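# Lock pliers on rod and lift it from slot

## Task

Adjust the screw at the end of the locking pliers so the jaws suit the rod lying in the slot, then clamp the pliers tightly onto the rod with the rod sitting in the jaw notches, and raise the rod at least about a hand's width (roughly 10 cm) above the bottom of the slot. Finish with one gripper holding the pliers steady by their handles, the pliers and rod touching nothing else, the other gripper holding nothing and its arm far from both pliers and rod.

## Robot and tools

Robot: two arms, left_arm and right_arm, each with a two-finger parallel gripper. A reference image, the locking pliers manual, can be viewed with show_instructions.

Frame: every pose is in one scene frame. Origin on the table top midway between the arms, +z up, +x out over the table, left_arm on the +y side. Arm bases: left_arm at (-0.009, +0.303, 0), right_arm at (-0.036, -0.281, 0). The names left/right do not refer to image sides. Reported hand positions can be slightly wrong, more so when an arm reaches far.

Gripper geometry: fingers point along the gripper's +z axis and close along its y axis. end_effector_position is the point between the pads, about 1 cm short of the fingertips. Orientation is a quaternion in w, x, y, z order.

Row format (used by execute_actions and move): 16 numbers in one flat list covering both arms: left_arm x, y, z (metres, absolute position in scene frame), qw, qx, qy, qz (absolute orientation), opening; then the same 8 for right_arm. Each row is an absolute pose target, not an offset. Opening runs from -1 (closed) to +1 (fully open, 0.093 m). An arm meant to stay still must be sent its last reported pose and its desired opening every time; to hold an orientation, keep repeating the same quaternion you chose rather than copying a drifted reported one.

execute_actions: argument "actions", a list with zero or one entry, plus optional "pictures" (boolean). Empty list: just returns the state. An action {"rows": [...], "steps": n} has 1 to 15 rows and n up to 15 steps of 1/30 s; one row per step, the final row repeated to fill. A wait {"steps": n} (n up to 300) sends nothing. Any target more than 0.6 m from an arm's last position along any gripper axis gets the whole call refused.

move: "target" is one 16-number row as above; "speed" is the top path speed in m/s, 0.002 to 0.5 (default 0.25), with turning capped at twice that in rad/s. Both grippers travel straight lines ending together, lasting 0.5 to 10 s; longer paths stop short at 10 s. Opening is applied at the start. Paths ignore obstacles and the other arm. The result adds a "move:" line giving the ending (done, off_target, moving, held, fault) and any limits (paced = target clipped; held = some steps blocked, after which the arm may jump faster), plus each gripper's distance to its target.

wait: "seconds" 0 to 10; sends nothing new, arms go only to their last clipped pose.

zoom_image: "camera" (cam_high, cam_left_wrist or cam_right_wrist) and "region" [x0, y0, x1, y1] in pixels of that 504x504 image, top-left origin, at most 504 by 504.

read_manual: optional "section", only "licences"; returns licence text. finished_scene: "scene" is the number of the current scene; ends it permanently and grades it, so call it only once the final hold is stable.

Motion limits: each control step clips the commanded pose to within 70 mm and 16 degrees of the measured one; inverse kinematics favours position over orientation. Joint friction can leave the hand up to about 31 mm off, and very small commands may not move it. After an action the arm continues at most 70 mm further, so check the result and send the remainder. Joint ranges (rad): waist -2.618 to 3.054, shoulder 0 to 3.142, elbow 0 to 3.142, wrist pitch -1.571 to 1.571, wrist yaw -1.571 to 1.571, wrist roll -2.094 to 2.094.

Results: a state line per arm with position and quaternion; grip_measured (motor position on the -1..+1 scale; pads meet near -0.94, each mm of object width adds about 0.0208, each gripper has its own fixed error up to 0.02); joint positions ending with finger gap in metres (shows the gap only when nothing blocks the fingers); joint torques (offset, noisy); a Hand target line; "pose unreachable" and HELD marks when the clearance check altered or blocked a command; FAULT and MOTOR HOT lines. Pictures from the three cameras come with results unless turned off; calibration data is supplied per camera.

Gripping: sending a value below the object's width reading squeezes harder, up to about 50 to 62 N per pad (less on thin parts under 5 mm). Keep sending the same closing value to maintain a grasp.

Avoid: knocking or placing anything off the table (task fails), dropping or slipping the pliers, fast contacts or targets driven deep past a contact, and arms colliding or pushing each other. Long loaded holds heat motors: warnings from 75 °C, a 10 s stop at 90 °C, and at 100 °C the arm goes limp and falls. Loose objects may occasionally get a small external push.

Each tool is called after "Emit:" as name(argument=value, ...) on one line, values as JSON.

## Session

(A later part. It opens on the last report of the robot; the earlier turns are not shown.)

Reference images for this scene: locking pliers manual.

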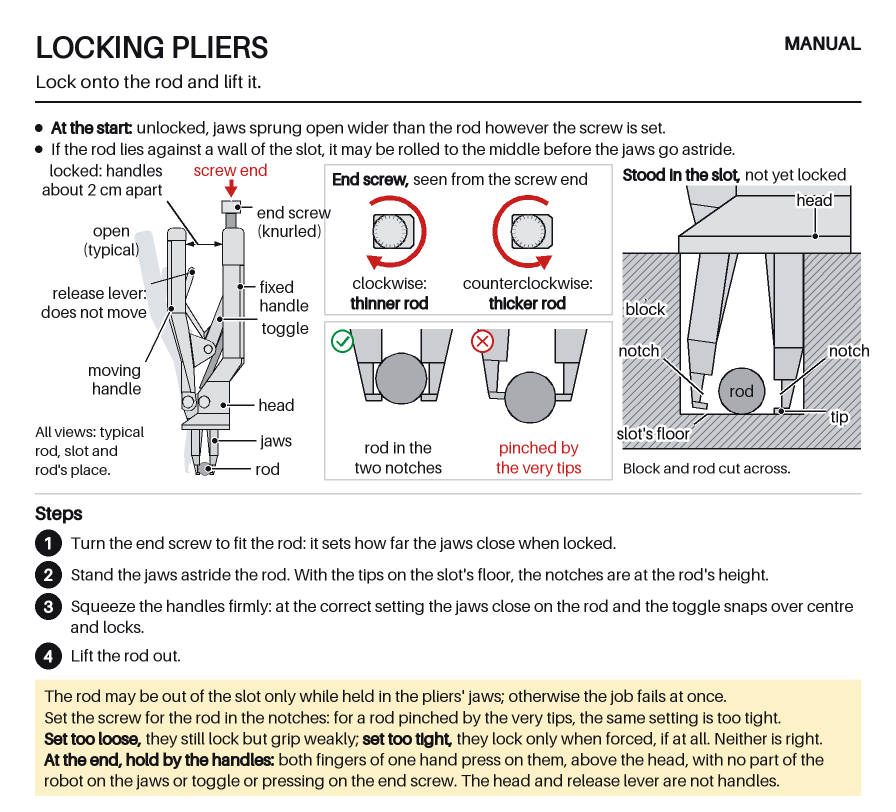

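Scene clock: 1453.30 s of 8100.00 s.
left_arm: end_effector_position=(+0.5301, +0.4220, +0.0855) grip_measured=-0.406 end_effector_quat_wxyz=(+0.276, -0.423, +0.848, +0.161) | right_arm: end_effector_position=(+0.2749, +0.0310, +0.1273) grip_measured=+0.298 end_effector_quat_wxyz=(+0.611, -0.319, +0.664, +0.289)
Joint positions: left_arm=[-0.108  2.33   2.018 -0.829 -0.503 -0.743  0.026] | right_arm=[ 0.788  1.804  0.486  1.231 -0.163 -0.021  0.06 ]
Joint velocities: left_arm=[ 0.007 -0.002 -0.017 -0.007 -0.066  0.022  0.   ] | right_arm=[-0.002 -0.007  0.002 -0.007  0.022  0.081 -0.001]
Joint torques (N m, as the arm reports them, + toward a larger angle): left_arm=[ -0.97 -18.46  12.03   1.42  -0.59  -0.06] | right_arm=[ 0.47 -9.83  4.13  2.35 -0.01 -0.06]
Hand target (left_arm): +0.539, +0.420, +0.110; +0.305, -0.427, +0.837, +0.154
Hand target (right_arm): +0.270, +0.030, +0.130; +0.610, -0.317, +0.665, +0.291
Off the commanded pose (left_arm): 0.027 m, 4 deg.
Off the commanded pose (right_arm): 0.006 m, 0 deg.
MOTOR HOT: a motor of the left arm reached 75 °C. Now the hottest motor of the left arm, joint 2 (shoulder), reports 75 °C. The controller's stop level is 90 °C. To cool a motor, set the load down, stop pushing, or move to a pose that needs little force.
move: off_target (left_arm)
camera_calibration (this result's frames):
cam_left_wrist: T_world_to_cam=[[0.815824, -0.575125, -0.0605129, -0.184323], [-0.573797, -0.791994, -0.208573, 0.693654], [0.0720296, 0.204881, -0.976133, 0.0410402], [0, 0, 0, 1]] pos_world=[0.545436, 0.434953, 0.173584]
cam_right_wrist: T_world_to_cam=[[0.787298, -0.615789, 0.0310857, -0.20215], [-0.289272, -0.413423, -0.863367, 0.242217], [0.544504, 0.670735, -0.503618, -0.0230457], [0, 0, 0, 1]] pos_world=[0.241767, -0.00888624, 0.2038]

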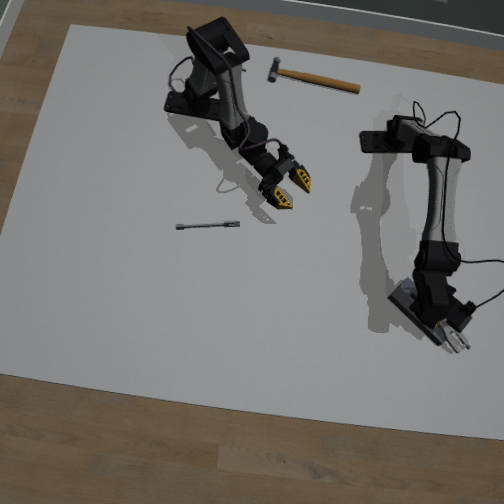

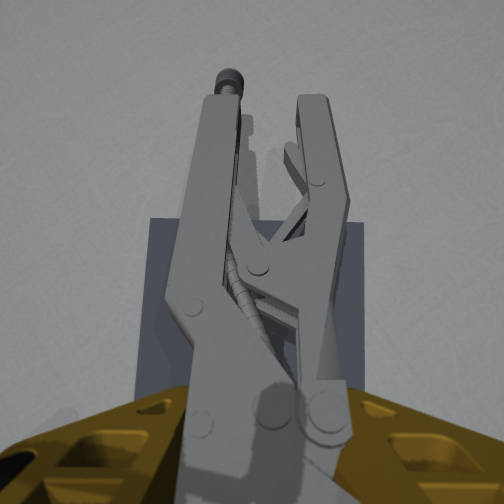

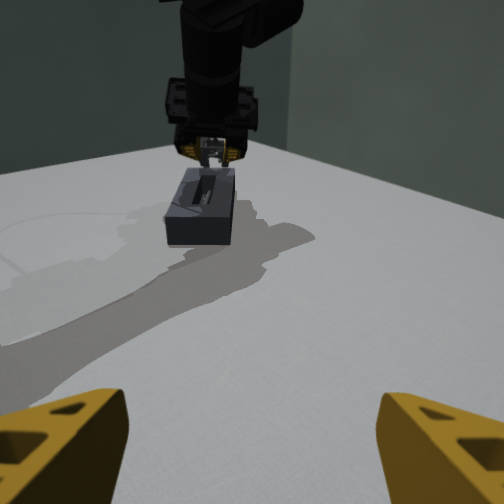

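Emit:
move(target=[0.48,0.36,0.18,0.42,-0.35,0.82,0.17,-0.42,0.2,-0.1,0.17,0.3,-0.33,0.89,0.1,0.3], speed=0.08)

Emit:
move(target=[0.34,0.2,0.07,0.498,-0.075,0.863,0.044,-0.42,0.2,-0.1,0.17,0.3,-0.33,0.89,0.1,0.3], speed=0.1)

Scene clock: 1470.17 s of 8100.00 s.
left_arm: end_effector_position=(+0.4791, +0.3592, +0.1703) grip_measured=-0.407 end_effector_quat_wxyz=(+0.399, -0.352, +0.830, +0.167) | right_arm: end_effector_position=(+0.1985, -0.0989, +0.1617) grip_measured=+0.298 end_effector_quat_wxyz=(+0.289, -0.336, +0.890, +0.103)
Joint positions: left_arm=[-0.273  1.887  1.526 -0.547 -0.654 -0.666  0.026] | right_arm=[ 0.702  1.114  0.906 -0.741 -0.038 -0.071  0.06 ]
Joint velocities: left_arm=[ 0.012 -0.007 -0.002  0.022  0.051 -0.037  0.   ] | right_arm=[-0.012 -0.017 -0.002 -0.022 -0.022 -0.066  0.001]
Joint torques (N m, as the arm reports them, + toward a larger angle): left_arm=[ -0.87 -14.49   7.64   2.13  -0.73   0.11] | right_arm=[-0.84 -4.33  9.17  1.64 -0.02 -0.23]
Hand target (left_arm): +0.479, +0.359, +0.181; +0.418, -0.352, +0.820, +0.170
Hand target (right_arm): +0.201, -0.101, +0.171; +0.299, -0.334, +0.888, +0.100
Off the commanded pose (left_arm): 0.010 m, 3 deg.
Off the commanded pose (right_arm): 0.009 m, 2 deg.
MOTOR HOT: still on. Now the hottest motor of the left arm, joint 2 (shoulder), reports 82 °C; the controller's stop level is 90 °C.
move: off_target (left_arm)
camera_calibration (this result's frames):
cam_left_wrist: T_world_to_cam=[[0.733287, -0.67982, -0.0116228, -0.104898], [-0.614271, -0.655062, -0.43996, 0.641933], [0.29148, 0.329757, -0.897942, -0.022868], [0, 0, 0, 1]] pos_world=[0.477907, 0.356735, 0.260672]
cam_right_wrist: T_world_to_cam=[[0.680661, -0.732484, 0.0129677, -0.210512], [-0.718973, -0.671295, -0.180114, 0.145415], [0.140636, 0.113273, -0.98356, 0.22565], [0, 0, 0, 1]] pos_world=[0.216103, -0.0821403, 0.250862]

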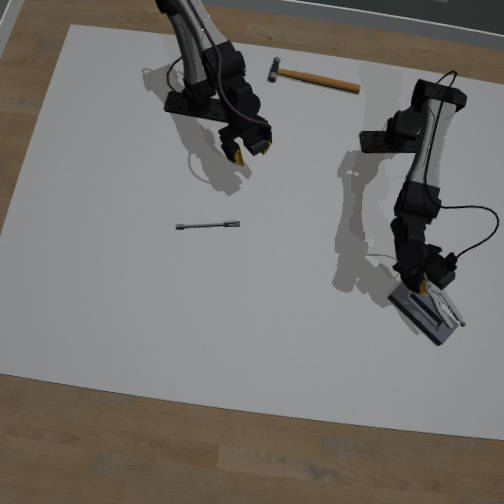

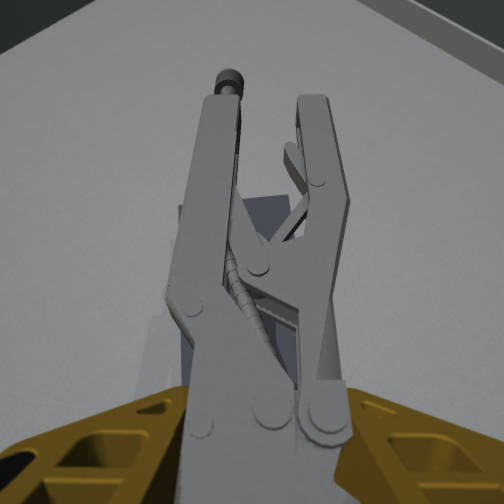

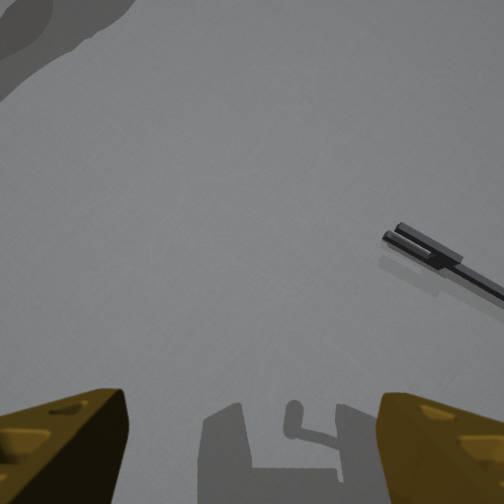

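Scene clock: 1473.93 s of 8100.00 s.
left_arm: end_effector_position=(+0.3417, +0.1957, +0.0613) grip_measured=-0.407 end_effector_quat_wxyz=(+0.478, -0.075, +0.874, +0.043) | right_arm: end_effector_position=(+0.1995, -0.1003, +0.1616) grip_measured=+0.298 end_effector_quat_wxyz=(+0.290, -0.333, +0.892, +0.099)
Joint positions: left_arm=[-0.737  1.545  0.527  0.306 -0.6   -0.449  0.026] | right_arm=[ 0.702  1.114  0.906 -0.741 -0.028 -0.067  0.06 ]
Joint velocities: left_arm=[ 0.002 -0.012  0.017 -0.037  0.051  0.037  0.   ] | right_arm=[-0.002  0.002 -0.007 -0.037  0.051  0.007 -0.   ]
Joint torques (N m, as the arm reports them, + toward a larger angle): left_arm=[-0.67 -8.39  5.95  2.57 -0.64  0.15] | right_arm=[ 0.05 -4.6   8.64  1.71 -0.01 -0.06]
Hand target (left_arm): +0.342, +0.196, +0.069; +0.496, -0.078, +0.864, +0.040
Hand target (right_arm): +0.200, -0.100, +0.170; +0.300, -0.330, +0.890, +0.100
Off the commanded pose (left_arm): 0.010 m, 3 deg.
Off the commanded pose (right_arm): 0.008 m, 1 deg.
MOTOR HOT: still on. Now the hottest motor of the left arm, joint 2 (shoulder), reports 81 °C; the controller's stop level is 90 °C.
move: off_target (left_arm)
camera_calibration (this result's frames):
cam_left_wrist: T_world_to_cam=[[0.195274, -0.98062, -0.01589, 0.126446], [-0.831279, -0.156895, -0.533253, 0.384857], [0.520425, 0.11734, -0.845807, -0.0666644], [0, 0, 0, 1]] pos_world=[0.329926, 0.1922, 0.15085]
cam_right_wrist: T_world_to_cam=[[0.674135, -0.738356, 0.0192894, -0.212547], [-0.724184, -0.665881, -0.17933, 0.146706], [0.145254, 0.106924, -0.9836, 0.224059], [0, 0, 0, 1]] pos_world=[0.216982, -0.0832041, 0.250793]

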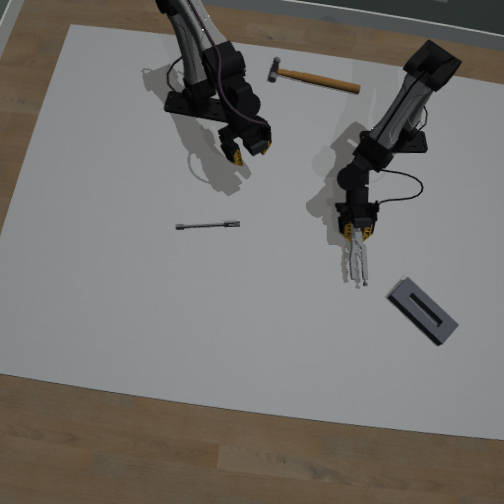

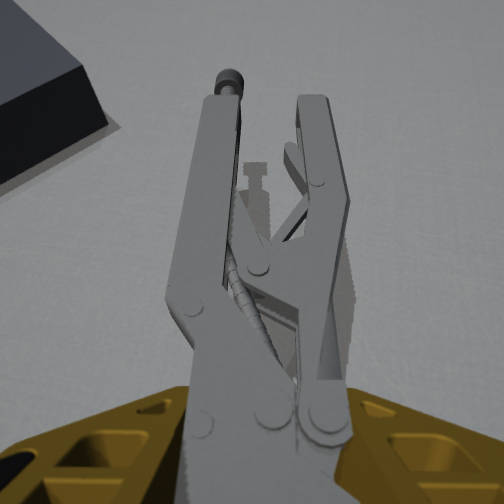

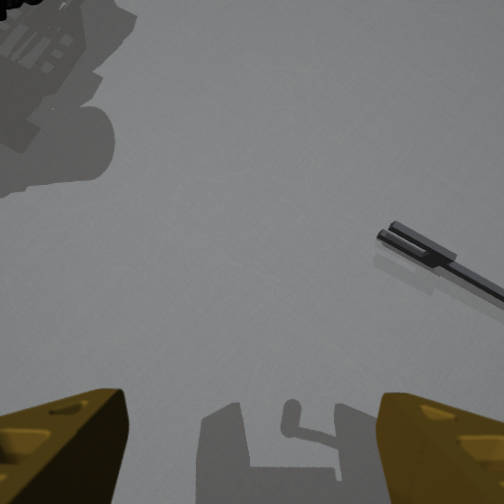

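Emit:
move(target=[0.34,0.2,0.05,0.53,-0.074,0.847,0.046,-0.42,0.25,0.0,0.10,0.61,-0.317,0.665,0.291,0.3], speed=0.06)

Scene clock: 1486.97 s of 8100.00 s.
left_arm: end_effector_position=(+0.3426, +0.2001, +0.0508) grip_measured=-0.407 end_effector_quat_wxyz=(+0.520, -0.076, +0.850, +0.043) | right_arm: end_effector_position=(+0.2515, -0.0025, +0.0997) grip_measured=+0.298 end_effector_quat_wxyz=(+0.612, -0.312, +0.670, +0.281)
Joint positions: left_arm=[-0.741  1.634  0.428  0.601 -0.641 -0.399  0.026] | right_arm=[ 0.764  1.863  0.309  1.46  -0.164 -0.02   0.06 ]
Joint velocities: left_arm=[-0.007  0.007  0.007  0.022  0.037 -0.081 -0.001] | right_arm=[-0.002 -0.007  0.007  0.037  0.037 -0.037  0.   ]
Joint torques (N m, as the arm reports them, + toward a larger angle): left_arm=[-1.1  -5.87  4.64  2.65 -0.57  0.13] | right_arm=[ 0.39 -5.29  3.98  2.75 -0.14 -0.06]
Hand target (left_arm): +0.340, +0.200, +0.050; +0.528, -0.075, +0.845, +0.046
Hand target (right_arm): +0.249, +0.001, +0.100; +0.612, -0.313, +0.666, +0.289
Off the commanded pose (left_arm): 0.003 m, 1 deg.
Off the commanded pose (right_arm): 0.003 m, 1 deg.
MOTOR HOT: still on. Now the hottest motor of the left arm, joint 2 (shoulder), reports 74 °C; the controller's stop level is 90 °C.
move: done
camera_calibration (this result's frames):
cam_left_wrist: T_world_to_cam=[[0.199494, -0.979891, -0.00386729, 0.128176], [-0.775397, -0.155446, -0.612043, 0.365243], [0.599134, 0.125098, -0.790815, -0.107843], [0, 0, 0, 1]] pos_world=[0.32225, 0.195865, 0.138757]
cam_right_wrist: T_world_to_cam=[[0.772881, -0.633909, 0.0285339, -0.199698], [-0.304432, -0.409876, -0.859839, 0.201242], [0.556755, 0.655867, -0.509767, -0.00420462], [0, 0, 0, 1]] pos_world=[0.217948, -0.0413485, 0.17659]

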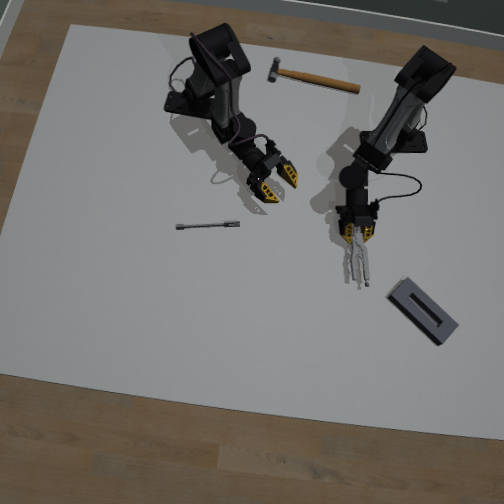

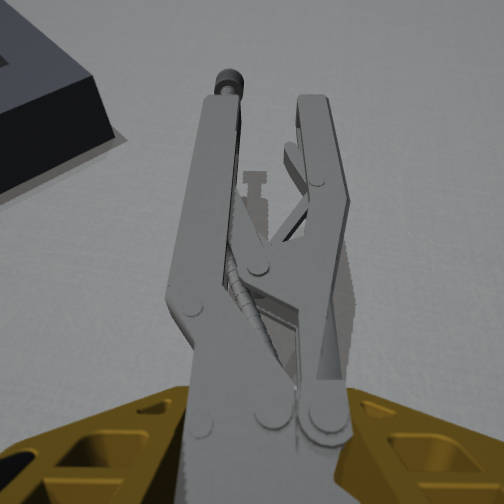

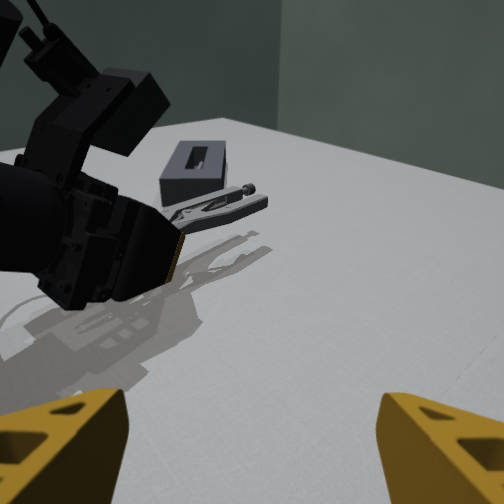

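Emit:
move(target=[0.34,0.2,0.018,0.53,-0.074,0.847,0.046,-0.42,0.25,0.0,0.10,0.61,-0.317,0.665,0.291,0.3], speed=0.02)

Emit:
zoom_image(camera="cam_right_wrist", region=[40,170,300,360])

Scene clock: 1491.70 s of 8100.00 s.
left_arm: end_effector_position=(+0.3466, +0.1984, +0.0216) grip_measured=-0.407 end_effector_quat_wxyz=(+0.526, -0.080, +0.846, +0.041) | right_arm: end_effector_position=(+0.2489, -0.0003, +0.1001) grip_measured=+0.298 end_effector_quat_wxyz=(+0.609, -0.318, +0.667, +0.288)
Joint positions: left_arm=[-0.741  1.818  0.408  0.82  -0.647 -0.399  0.026] | right_arm=[ 0.764  1.863  0.309  1.461 -0.184 -0.02   0.06 ]
Joint velocities: left_arm=[-0.017 -0.002  0.007  0.022 -0.007  0.095 -0.   ] | right_arm=[-0.002  0.012 -0.022 -0.081 -0.022  0.037  0.   ]
Joint torques (N m, as the arm reports them, + toward a larger angle): left_arm=[-1.14 -6.39  2.62  2.6  -0.48  0.16] | right_arm=[-0.64 -5.81  4.18  2.6  -0.2  -0.1 ]
Hand target (left_arm): +0.340, +0.200, +0.018; +0.528, -0.074, +0.845, +0.046
Hand target (right_arm): +0.250, -0.000, +0.100; +0.610, -0.317, +0.665, +0.291
Off the commanded pose (left_arm): 0.008 m, 1 deg.
Off the commanded pose (right_arm): 0.001 m, 0 deg.
MOTOR HOT: cleared. Now the hottest motor of the left arm, joint 2 (shoulder), reports 72 °C.
move: done
camera_calibration (this result's frames):
cam_left_wrist: T_world_to_cam=[[0.203958, -0.97897, 0.0043418, 0.123716], [-0.765489, -0.162243, -0.622659, 0.348401], [0.610269, 0.123673, -0.782481, -0.136926], [0, 0, 0, 1]] pos_world=[0.325026, 0.194574, 0.109256]
cam_right_wrist: T_world_to_cam=[[0.785486, -0.618291, 0.0269705, -0.199289], [-0.296188, -0.413831, -0.860823, 0.199764], [0.543401, 0.668177, -0.508189, -0.000827792], [0, 0, 0, 1]] pos_world=[0.216156, -0.0399968, 0.176916]

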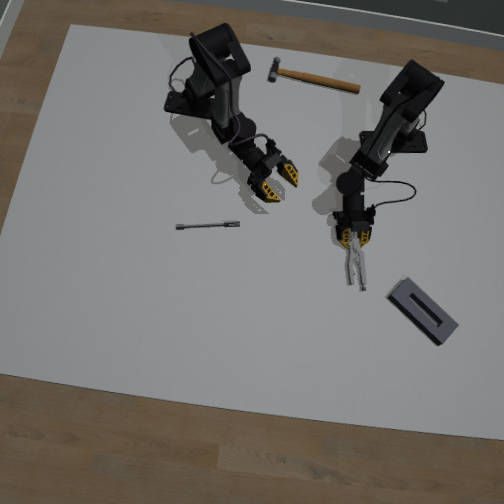

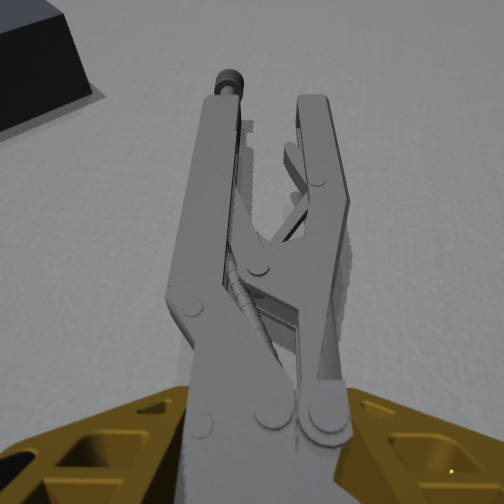

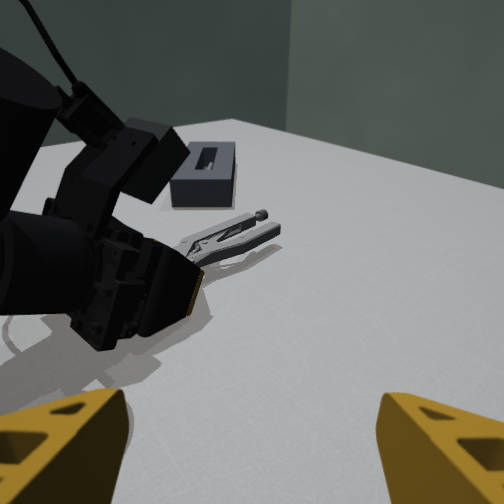

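Region (40, 170, 300, 360) of cam_right_wrist's 504x504 image, scaled by 1.938, with more detail than that image has; it fills the top 368 rows of this view, and the rest is white.

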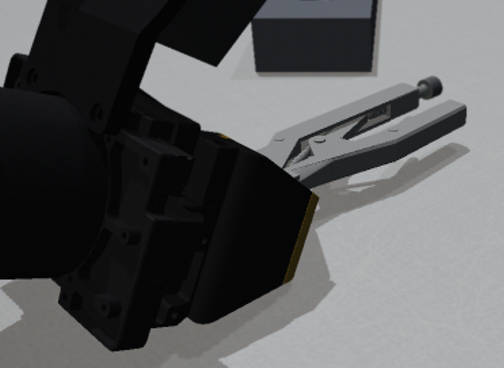

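Emit:
move(target=[0.342,0.2,0.016,0.475,-0.077,0.876,0.042,-0.42,0.25,0.0,0.10,0.61,-0.317,0.665,0.291,0.3], speed=0.02)

Emit:
move(target=[0.342,0.2,0.008,0.40,-0.080,0.913,0.035,-0.27,0.25,0.0,0.10,0.61,-0.317,0.665,0.291,0.3], speed=0.02)

Emit:
zoom_image(camera="cam_right_wrist", region=[40,170,300,360])

Scene clock: 1498.07 s of 8100.00 s.
left_arm: end_effector_position=(+0.3431, +0.1984, +0.0208) grip_measured=-0.407 end_effector_quat_wxyz=(+0.492, -0.079, +0.866, +0.038) | right_arm: end_effector_position=(+0.2488, -0.0002, +0.1001) grip_measured=+0.298 end_effector_quat_wxyz=(+0.609, -0.318, +0.667, +0.288)
Joint positions: left_arm=[-0.729  1.744  0.44   0.632 -0.602 -0.437  0.026] | right_arm=[ 0.764  1.863  0.309  1.461 -0.185 -0.02   0.06 ]
Joint velocities: left_arm=[-0.002 -0.007  0.017  0.022 -0.066 -0.022 -0.   ] | right_arm=[ 0.012 -0.012 -0.002 -0.022  0.081  0.007 -0.001]
Joint torques (N m, as the arm reports them, + toward a larger angle): left_arm=[ 0.3  -7.86  7.55  1.46 -0.15 -0.02] | right_arm=[-0.66 -5.81  4.23  2.59 -0.13 -0.1 ]
Hand target (left_arm): +0.342, +0.200, +0.016; +0.476, -0.077, +0.875, +0.041
Hand target (right_arm): +0.250, +0.000, +0.100; +0.610, -0.317, +0.665, +0.291
Off the commanded pose (left_arm): 0.005 m, 2 deg.
Off the commanded pose (right_arm): 0.001 m, 0 deg.
move: done
camera_calibration (this result's frames):
cam_left_wrist: T_world_to_cam=[[0.198636, -0.980073, 0.000963488, 0.126515], [-0.812349, -0.165193, -0.559285, 0.360573], [0.548299, 0.110312, -0.828975, -0.110502], [0, 0, 0, 1]] pos_world=[0.328369, 0.195748, 0.109938]
cam_right_wrist: T_world_to_cam=[[0.785957, -0.617696, 0.0269012, -0.199271], [-0.295912, -0.41401, -0.860832, 0.199703], [0.54287, 0.668617, -0.508178, -0.000695943], [0, 0, 0, 1]] pos_world=[0.216091, -0.0399444, 0.176918]

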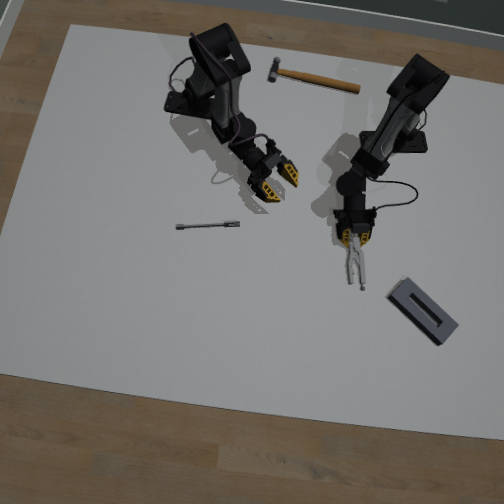

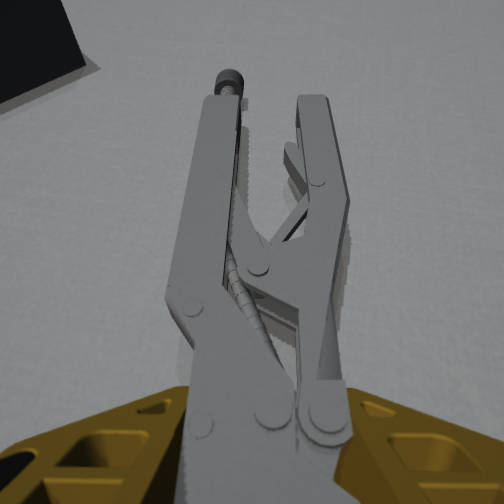

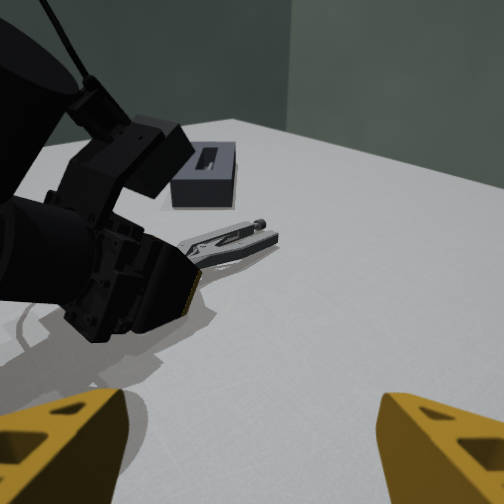

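Scene clock: 1503.47 s of 8100.00 s.
left_arm: end_effector_position=(+0.3472, +0.1987, +0.0206) grip_measured=-0.272 end_effector_quat_wxyz=(+0.433, -0.085, +0.897, +0.036) | right_arm: end_effector_position=(+0.2488, -0.0002, +0.1001) grip_measured=+0.298 end_effector_quat_wxyz=(+0.609, -0.318, +0.667, +0.288)
Joint positions: left_arm=[-0.691  1.688  0.551  0.336 -0.523 -0.487  0.032] | right_arm=[ 0.764  1.863  0.309  1.461 -0.185 -0.02   0.06 ]
Joint velocities: left_arm=[ 0.002 -0.002 -0.007 -0.007  0.007  0.022 -0.001] | right_arm=[ 0.002  0.002  0.002  0.037 -0.022  0.037  0.001]
Joint torques (N m, as the arm reports them, + toward a larger angle): left_arm=[ 0.82 -6.42  8.3   1.29  0.12 -0.03] | right_arm=[-0.66 -5.8   4.22  2.6  -0.14 -0.11]
Hand target (left_arm): +0.342, +0.200, +0.008; +0.401, -0.080, +0.912, +0.034
Hand target (right_arm): +0.250, +0.000, +0.100; +0.610, -0.317, +0.665, +0.291
Off the commanded pose (left_arm): 0.014 m, 4 deg.
Off the commanded pose (right_arm): 0.001 m, 0 deg.
move: off_target (left_arm)
camera_calibration (this result's frames):
cam_left_wrist: T_world_to_cam=[[0.205843, -0.978567, -0.00588239, 0.123382], [-0.877339, -0.18188, -0.444067, 0.387335], [0.43348, 0.0965688, -0.895974, -0.0689279], [0, 0, 0, 1]] pos_world=[0.344306, 0.197842, 0.110971]
cam_right_wrist: T_world_to_cam=[[0.785957, -0.617696, 0.0269012, -0.199271], [-0.295912, -0.41401, -0.860832, 0.199703], [0.54287, 0.668617, -0.508178, -0.000695943], [0, 0, 0, 1]] pos_world=[0.216091, -0.0399444, 0.176918]

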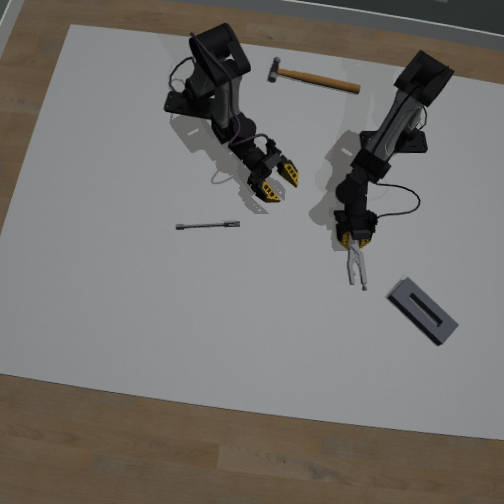

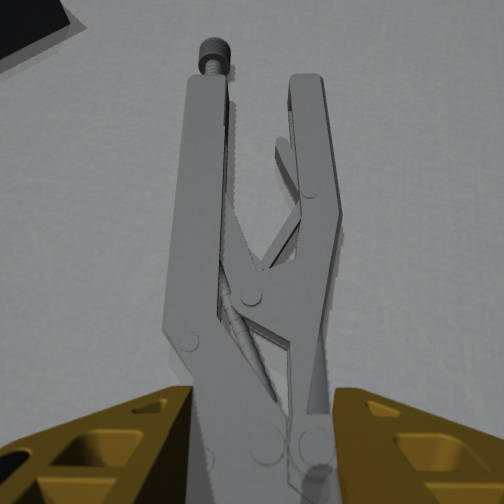

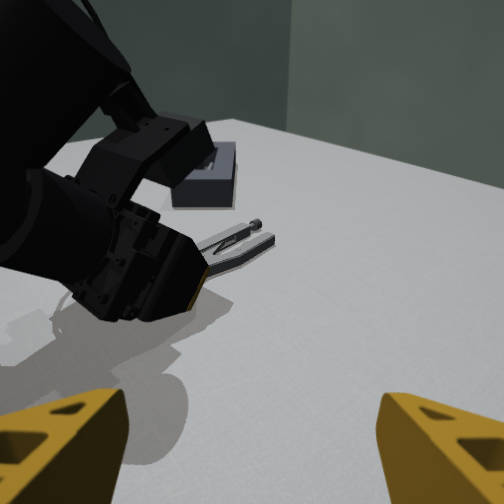

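Region (40, 170, 300, 360) of cam_right_wrist's 504x504 image, scaled by 1.938, with more detail than that image has; it fills the top 368 rows of this view, and the rest is white.

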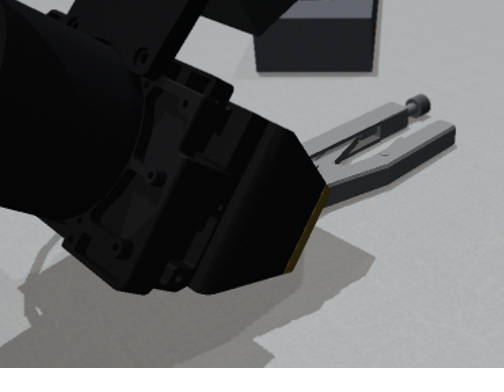

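Emit:
execute_actions(actions=[{"rows":[[0.342,0.2,0.012,0.40,-0.080,0.913,0.035,-0.24,0.25,0.0,0.10,0.61,-0.317,0.665,0.291,0.3],[0.342,0.2,0.012,0.40,-0.080,0.913,0.035,-0.22,0.25,0.0,0.10,0.61,-0.317,0.665,0.291,0.3],[0.342,0.2,0.012,0.40,-0.080,0.913,0.035,-0.20,0.25,0.0,0.10,0.61,-0.317,0.665,0.291,0.3],[0.342,0.2,0.012,0.40,-0.080,0.913,0.035,-0.18,0.25,0.0,0.10,0.61,-0.317,0.665,0.291,0.3],[0.342,0.2,0.012,0.40,-0.080,0.913,0.035,-0.16,0.25,0.0,0.10,0.61,-0.317,0.665,0.291,0.3],[0.342,0.2,0.012,0.40,-0.080,0.913,0.035,-0.14,0.25,0.0,0.10,0.61,-0.317,0.665,0.291,0.3],[0.342,0.2,0.012,0.40,-0.080,0.913,0.035,-0.12,0.25,0.0,0.10,0.61,-0.317,0.665,0.291,0.3],[0.342,0.2,0.012,0.40,-0.080,0.913,0.035,-0.10,0.25,0.0,0.10,0.61,-0.317,0.665,0.291,0.3],[0.342,0.2,0.012,0.40,-0.080,0.913,0.035,-0.05,0.25,0.0,0.10,0.61,-0.317,0.665,0.291,0.3],[0.342,0.2,0.012,0.40,-0.080,0.913,0.035,0.0,0.25,0.0,0.10,0.61,-0.317,0.665,0.291,0.3],[0.342,0.2,0.012,0.40,-0.080,0.913,0.035,0.2,0.25,0.0,0.10,0.61,-0.317,0.665,0.291,0.3]],"steps":15}], pictures=false)

Emit:
move(target=[0.332,0.198,0.04,0.06,-0.095,0.993,0.006,0.2,0.25,0.0,0.10,0.61,-0.317,0.665,0.291,0.3], speed=0.1)

Scene clock: 1508.87 s of 8100.00 s.
left_arm: end_effector_position=(+0.3461, +0.2064, +0.0208) grip_measured=+0.198 end_effector_quat_wxyz=(+0.429, -0.094, +0.897, +0.045) | right_arm: end_effector_position=(+0.2488, -0.0002, +0.1001) grip_measured=+0.298 end_effector_quat_wxyz=(+0.609, -0.318, +0.667, +0.289)
Joint positions: left_arm=[-0.678  1.678  0.552  0.31  -0.531 -0.494  0.055] | right_arm=[ 0.764  1.863  0.309  1.461 -0.185 -0.02   0.06 ]
Joint velocities: left_arm=[ 0.002 -0.007 -0.022 -0.051 -0.051 -0.007  0.   ] | right_arm=[ 0.012  0.007 -0.017  0.037  0.007 -0.022  0.001]
Joint torques (N m, as the arm reports them, + toward a larger angle): left_arm=[-0.12 -6.97  8.88  1.24  0.2   0.02] | right_arm=[-0.64 -5.8   4.17  2.6  -0.14 -0.11]
Hand target (left_arm): +0.342, +0.200, +0.012; +0.401, -0.080, +0.912, +0.035
Hand target (right_arm): +0.250, +0.000, +0.100; +0.610, -0.317, +0.665, +0.291
Off the commanded pose (left_arm): 0.012 m, 4 deg.
Off the commanded pose (right_arm): 0.001 m, 0 deg.
Steps of this call (steps 1 to 147: nothing new was sent; steps 148 to 162: all 15 steps of this action). Readings (end_effector_position):
148: left_arm (+0.3470, +0.1988, +0.0210) | right_arm (+0.2488, -0.0002, +0.1001)
149: left_arm (+0.3468, +0.1995, +0.0211) | right_arm (+0.2488, -0.0002, +0.1001)
151: left_arm (+0.3466, +0.2003, +0.0209) | right_arm (+0.2488, -0.0002, +0.1001)
155: left_arm (+0.3463, +0.2021, +0.0209) | right_arm (+0.2488, -0.0002, +0.1001)
162: the state above

Scene clock: 1513.47 s of 8100.00 s.
left_arm: end_effector_position=(+0.3286, +0.1978, +0.0376) grip_measured=+0.198 end_effector_quat_wxyz=(+0.066, -0.093, +0.993, +0.004) | right_arm: end_effector_position=(+0.2488, -0.0002, +0.1001) grip_measured=+0.298 end_effector_quat_wxyz=(+0.609, -0.318, +0.667, +0.289)
Joint positions: left_arm=[-0.509  1.838  1.232 -0.849 -0.062 -0.516  0.055] | right_arm=[ 0.764  1.863  0.309  1.461 -0.185 -0.02   0.06 ]
Joint velocities: left_arm=[-0.002 -0.017  0.007  0.007  0.007 -0.037 -0.001] | right_arm=[ 0.007 -0.022  0.002 -0.037 -0.007  0.007 -0.001]
Joint torques (N m, as the arm reports them, + toward a larger angle): left_arm=[ 0.3  -8.68 10.46  0.53 -0.09  0.14] | right_arm=[-0.6  -5.81  4.25  2.58 -0.14 -0.11]
Hand target (left_arm): +0.333, +0.199, +0.038; +0.062, -0.093, +0.994, +0.004
Hand target (right_arm): +0.250, +0.000, +0.100; +0.610, -0.317, +0.665, +0.291
Off the commanded pose (left_arm): 0.004 m, 1 deg.
Off the commanded pose (right_arm): 0.001 m, 0 deg.
move: done
camera_calibration (this result's frames):
cam_left_wrist: T_world_to_cam=[[0.192005, -0.981129, -0.0228039, 0.132111], [-0.934004, -0.189817, 0.302664, 0.370498], [-0.301281, -0.036814, -0.952824, 0.22435], [0, 0, 0, 1]] pos_world=[0.388273, 0.208204, 0.104642]
cam_right_wrist: T_world_to_cam=[[0.786192, -0.617398, 0.0268666, -0.199262], [-0.295775, -0.414099, -0.860836, 0.199672], [0.542604, 0.668836, -0.508172, -0.000630022], [0, 0, 0, 1]] pos_world=[0.216058, -0.0399183, 0.176918]

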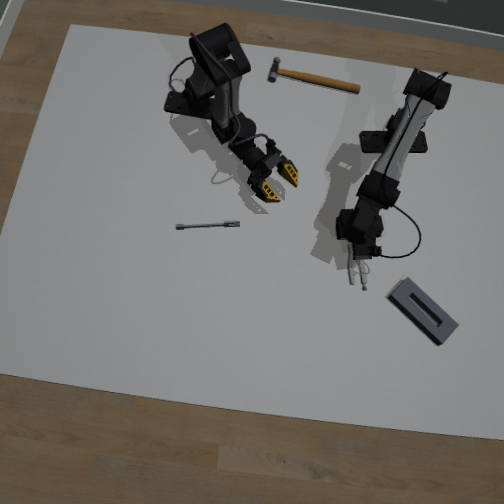

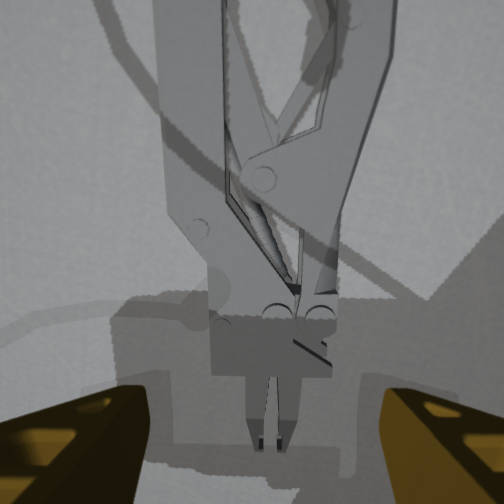

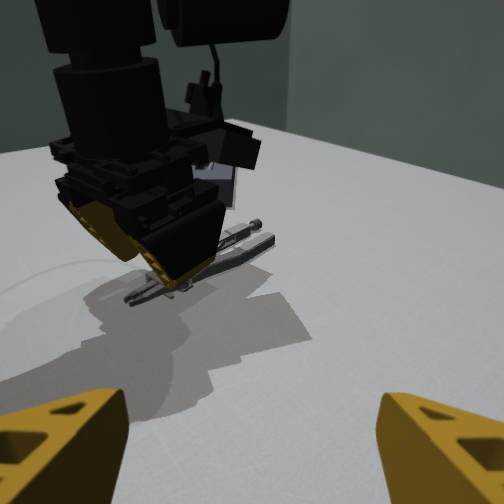

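Emit:
move(target=[0.336,0.195,0.010,0.06,-0.095,0.993,0.006,0.2,0.25,0.0,0.10,0.61,-0.317,0.665,0.291,0.3], speed=0.03)

Scene clock: 1517.60 s of 8100.00 s.
left_arm: end_effector_position=(+0.3379, +0.1945, +0.0183) grip_measured=+0.198 end_effector_quat_wxyz=(+0.066, -0.093, +0.993, +0.004) | right_arm: end_effector_position=(+0.2488, -0.0002, +0.1001) grip_measured=+0.298 end_effector_quat_wxyz=(+0.609, -0.318, +0.667, +0.289)
Joint positions: left_arm=[-0.509  1.9    1.232 -0.786 -0.061 -0.516  0.055] | right_arm=[ 0.764  1.863  0.309  1.461 -0.185 -0.02   0.06 ]
Joint velocities: left_arm=[-0.007 -0.007  0.002  0.037  0.051 -0.007  0.   ] | right_arm=[ 0.012  0.017  0.002  0.066 -0.007 -0.022  0.001]
Joint torques (N m, as the arm reports them, + toward a larger angle): left_arm=[-0.23 -9.14  6.87  0.79 -0.15  0.  ] | right_arm=[-0.64 -5.81  4.21  2.58 -0.13 -0.11]
Hand target (left_arm): +0.336, +0.195, +0.010; +0.060, -0.095, +0.994, +0.006
Hand target (right_arm): +0.250, +0.000, +0.100; +0.610, -0.317, +0.665, +0.291
Off the commanded pose (left_arm): 0.009 m, 1 deg.
Off the commanded pose (right_arm): 0.001 m, 0 deg.
move: done
camera_calibration (this result's frames):
cam_left_wrist: T_world_to_cam=[[0.191936, -0.98117, -0.0215743, 0.126594], [-0.934273, -0.189405, 0.302092, 0.384422], [-0.30049, -0.037826, -0.953035, 0.208614], [0, 0, 0, 1]] pos_world=[0.397543, 0.204913, 0.0854168]
cam_right_wrist: T_world_to_cam=[[0.786192, -0.617398, 0.0268666, -0.199262], [-0.295775, -0.414099, -0.860836, 0.199672], [0.542604, 0.668836, -0.508172, -0.000630022], [0, 0, 0, 1]] pos_world=[0.216058, -0.0399183, 0.176918]

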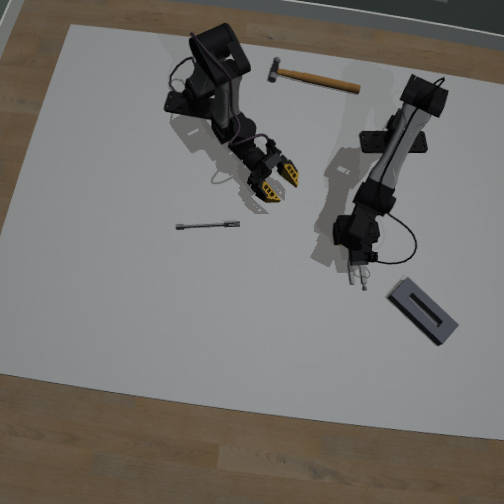

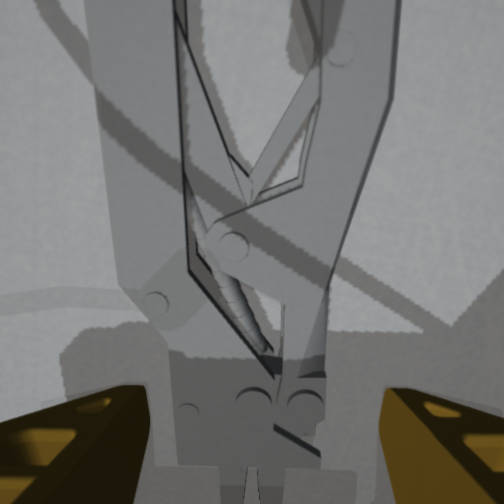

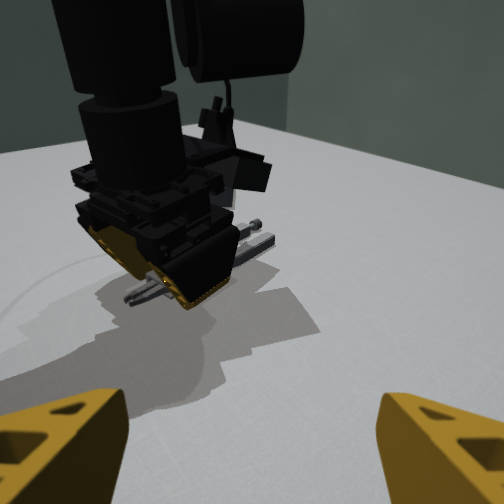

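Emit:
execute_actions(actions=[{"rows":[[0.336,0.196,0.014,0.06,-0.095,0.993,0.006,0.1,0.25,0.0,0.10,0.61,-0.317,0.665,0.291,0.3],[0.336,0.196,0.014,0.06,-0.095,0.993,0.006,0.0,0.25,0.0,0.10,0.61,-0.317,0.665,0.291,0.3],[0.336,0.196,0.014,0.06,-0.095,0.993,0.006,-0.06,0.25,0.0,0.10,0.61,-0.317,0.665,0.291,0.3],[0.336,0.196,0.014,0.06,-0.095,0.993,0.006,-0.12,0.25,0.0,0.10,0.61,-0.317,0.665,0.291,0.3],[0.336,0.196,0.014,0.06,-0.095,0.993,0.006,-0.17,0.25,0.0,0.10,0.61,-0.317,0.665,0.291,0.3],[0.336,0.196,0.014,0.06,-0.095,0.993,0.006,-0.22,0.25,0.0,0.10,0.61,-0.317,0.665,0.291,0.3],[0.336,0.196,0.014,0.06,-0.095,0.993,0.006,-0.26,0.25,0.0,0.10,0.61,-0.317,0.665,0.291,0.3],[0.336,0.196,0.014,0.06,-0.095,0.993,0.006,-0.30,0.25,0.0,0.10,0.61,-0.317,0.665,0.291,0.3],[0.336,0.196,0.014,0.06,-0.095,0.993,0.006,-0.34,0.25,0.0,0.10,0.61,-0.317,0.665,0.291,0.3],[0.336,0.196,0.014,0.06,-0.095,0.993,0.006,-0.38,0.25,0.0,0.10,0.61,-0.317,0.665,0.291,0.3],[0.336,0.196,0.014,0.06,-0.095,0.993,0.006,-0.42,0.25,0.0,0.10,0.61,-0.317,0.665,0.291,0.3]],"steps":15}], pictures=false)

Emit:
move(target=[0.33,0.17,0.06,0.06,-0.15,0.987,0.009,-0.42,0.15,-0.2,0.17,0.2,-0.30,0.93,0.07,0.3], speed=0.1)

Emit:
move(target=[0.27,0.0,0.045,0.055,-0.422,0.905,0.026,-0.42,0.15,-0.2,0.17,0.2,-0.30,0.93,0.07,0.3], speed=0.1)

Scene clock: 1526.13 s of 8100.00 s.
left_arm: end_effector_position=(+0.3387, +0.1943, +0.0184) grip_measured=-0.408 end_effector_quat_wxyz=(+0.068, -0.093, +0.993, +0.003) | right_arm: end_effector_position=(+0.2488, -0.0002, +0.1001) grip_measured=+0.298 end_effector_quat_wxyz=(+0.609, -0.318, +0.667, +0.289)
Joint positions: left_arm=[-0.509  1.9    1.232 -0.783 -0.062 -0.516  0.026] | right_arm=[ 0.764  1.863  0.309  1.461 -0.185 -0.02   0.06 ]
Joint velocities: left_arm=[-0.012  0.007  0.012  0.007  0.066  0.037 -0.002] | right_arm=[-0.012  0.002 -0.002  0.007 -0.037 -0.022  0.   ]
Joint torques (N m, as the arm reports them, + toward a larger angle): left_arm=[-0.1  -9.98  7.4   0.6  -0.14  0.02] | right_arm=[-0.63 -5.81  4.21  2.59 -0.14 -0.1 ]
Hand target (left_arm): +0.336, +0.196, +0.014; +0.060, -0.095, +0.994, +0.006
Hand target (right_arm): +0.250, +0.000, +0.100; +0.610, -0.317, +0.665, +0.291
Off the commanded pose (left_arm): 0.005 m, 1 deg.
Off the commanded pose (right_arm): 0.001 m, 0 deg.
Steps of this call (steps 1 to 241: nothing new was sent; steps 242 to 256: all 15 steps of this action). Readings (end_effector_position):
242: left_arm (+0.3387, +0.1942, +0.0184) | right_arm (+0.2488, -0.0002, +0.1001)
243: left_arm (+0.3387, +0.1942, +0.0184) | right_arm (+0.2488, -0.0002, +0.1001)
245: left_arm (+0.3387, +0.1942, +0.0184) | right_arm (+0.2488, -0.0002, +0.1001)
249: left_arm (+0.3387, +0.1943, +0.0184) | right_arm (+0.2488, -0.0002, +0.1001)
256: the state above

Scene clock: 1532.27 s of 8100.00 s.
left_arm: end_effector_position=(+0.3204, +0.1754, +0.0441) grip_measured=-0.408 end_effector_quat_wxyz=(+0.035, -0.149, +0.988, +0.017) | right_arm: end_effector_position=(+0.1497, -0.1989, +0.1695) grip_measured=+0.298 end_effector_quat_wxyz=(+0.203, -0.305, +0.927, +0.078)
Joint positions: left_arm=[-0.579  1.89   1.335 -0.973 -0.066 -0.701  0.026] | right_arm=[ 0.34   0.931  0.95  -1.184 -0.168 -0.324  0.06 ]
Joint velocities: left_arm=[-0.002  0.007  0.012  0.022  0.007 -0.022 -0.001] | right_arm=[-0.012 -0.022 -0.007 -0.007  0.022 -0.007 -0.   ]
Joint torques (N m, as the arm reports them, + toward a larger angle): left_arm=[ -0.88 -13.13  10.99   0.41  -0.25  -0.03] | right_arm=[-0.9   0.52  8.57  1.25 -0.11 -0.21]
Hand target (left_arm): +0.329, +0.170, +0.060; +0.059, -0.150, +0.987, +0.007
Hand target (right_arm): +0.152, -0.201, +0.172; +0.197, -0.305, +0.929, +0.073
Off the commanded pose (left_arm): 0.019 m, 3 deg.
Off the commanded pose (right_arm): 0.001 m, 1 deg.
move: off_target (left_arm)
camera_calibration (this result's frames):
cam_left_wrist: T_world_to_cam=[[0.300415, -0.952487, -0.0501897, 0.0732865], [-0.885985, -0.298155, 0.355154, 0.357901], [-0.353244, -0.0622263, -0.93346, 0.247523], [0, 0, 0, 1]] pos_world=[0.382514, 0.191917, 0.107622]
cam_right_wrist: T_world_to_cam=[[0.621426, -0.783132, -0.0230879, -0.245737], [-0.783287, -0.621651, 0.00346233, 0.0330509], [-0.0170641, 0.0159329, -0.999727, 0.258487], [0, 0, 0, 1]] pos_world=[0.183006, -0.176017, 0.252629]

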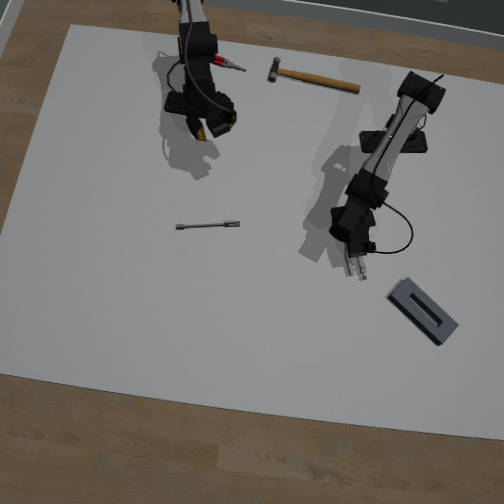

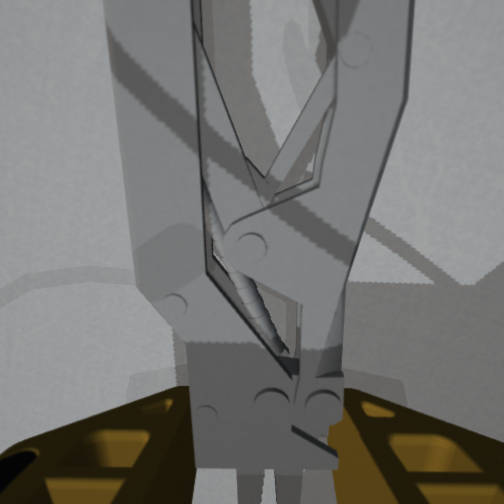

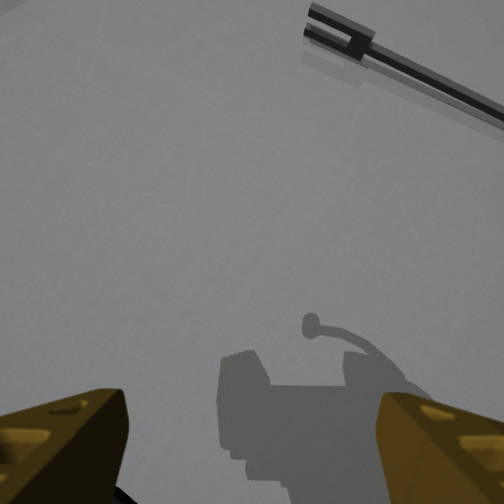

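Scene clock: 1535.63 s of 8100.00 s.
left_arm: end_effector_position=(+0.2664, -0.0013, +0.0423) grip_measured=-0.408 end_effector_quat_wxyz=(+0.039, -0.419, +0.907, +0.020) | right_arm: end_effector_position=(+0.1501, -0.2003, +0.1691) grip_measured=+0.298 end_effector_quat_wxyz=(+0.202, -0.301, +0.929, +0.072)
Joint positions: left_arm=[-1.048  2.161  1.727 -1.154 -0.085 -1.738  0.026] | right_arm=[ 0.346  0.931  0.95  -1.184 -0.153 -0.312  0.06 ]
Joint velocities: left_arm=[-0.007  0.002  0.017  0.037 -0.007 -0.022 -0.001] | right_arm=[-0.012  0.002  0.007  0.007  0.007 -0.022  0.   ]
Joint torques (N m, as the arm reports them, + toward a larger angle): left_arm=[ -0.64 -12.45  10.9   -0.02  -0.43  -0.09] | right_arm=[ 0.36 -0.83  7.62  1.31 -0.09 -0.04]
Hand target (left_arm): +0.269, -0.003, +0.045; +0.048, -0.422, +0.905, +0.022
Hand target (right_arm): +0.150, -0.200, +0.170; +0.200, -0.300, +0.930, +0.070
Off the commanded pose (left_arm): 0.005 m, 2 deg.
Off the commanded pose (right_arm): 0.001 m, 0 deg.
move: done
camera_calibration (this result's frames):
cam_left_wrist: T_world_to_cam=[[0.764839, -0.643527, -0.029916, -0.203043], [-0.596322, -0.724779, 0.345102, 0.180757], [-0.243765, -0.246108, -0.938088, 0.18656], [0, 0, 0, 1]] pos_world=[0.308561, 0.0462592, 0.106556]
cam_right_wrist: T_world_to_cam=[[0.612187, -0.790566, -0.015243, -0.248533], [-0.790546, -0.61234, 0.00874345, 0.0345745], [-0.0162461, 0.00669764, -0.999846, 0.256187], [0, 0, 0, 1]] pos_world=[0.183643, -0.177026, 0.252057]

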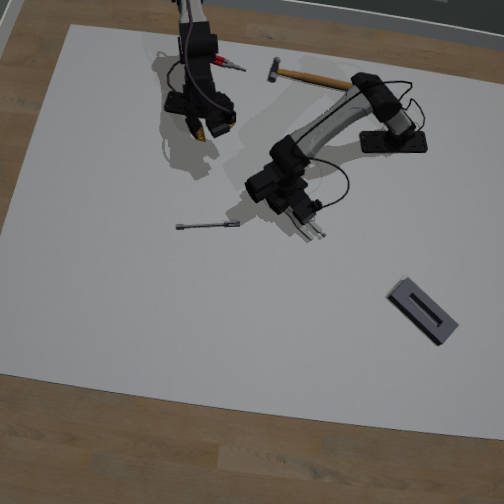

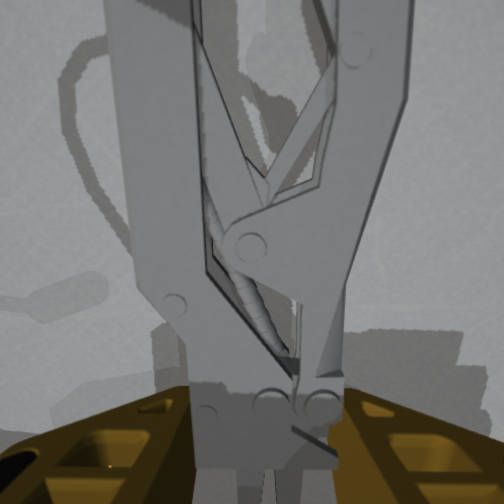

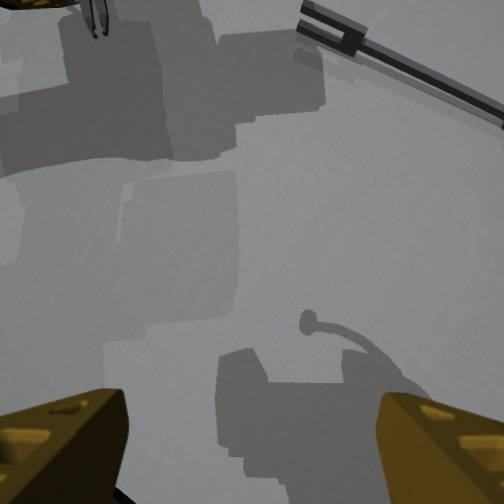

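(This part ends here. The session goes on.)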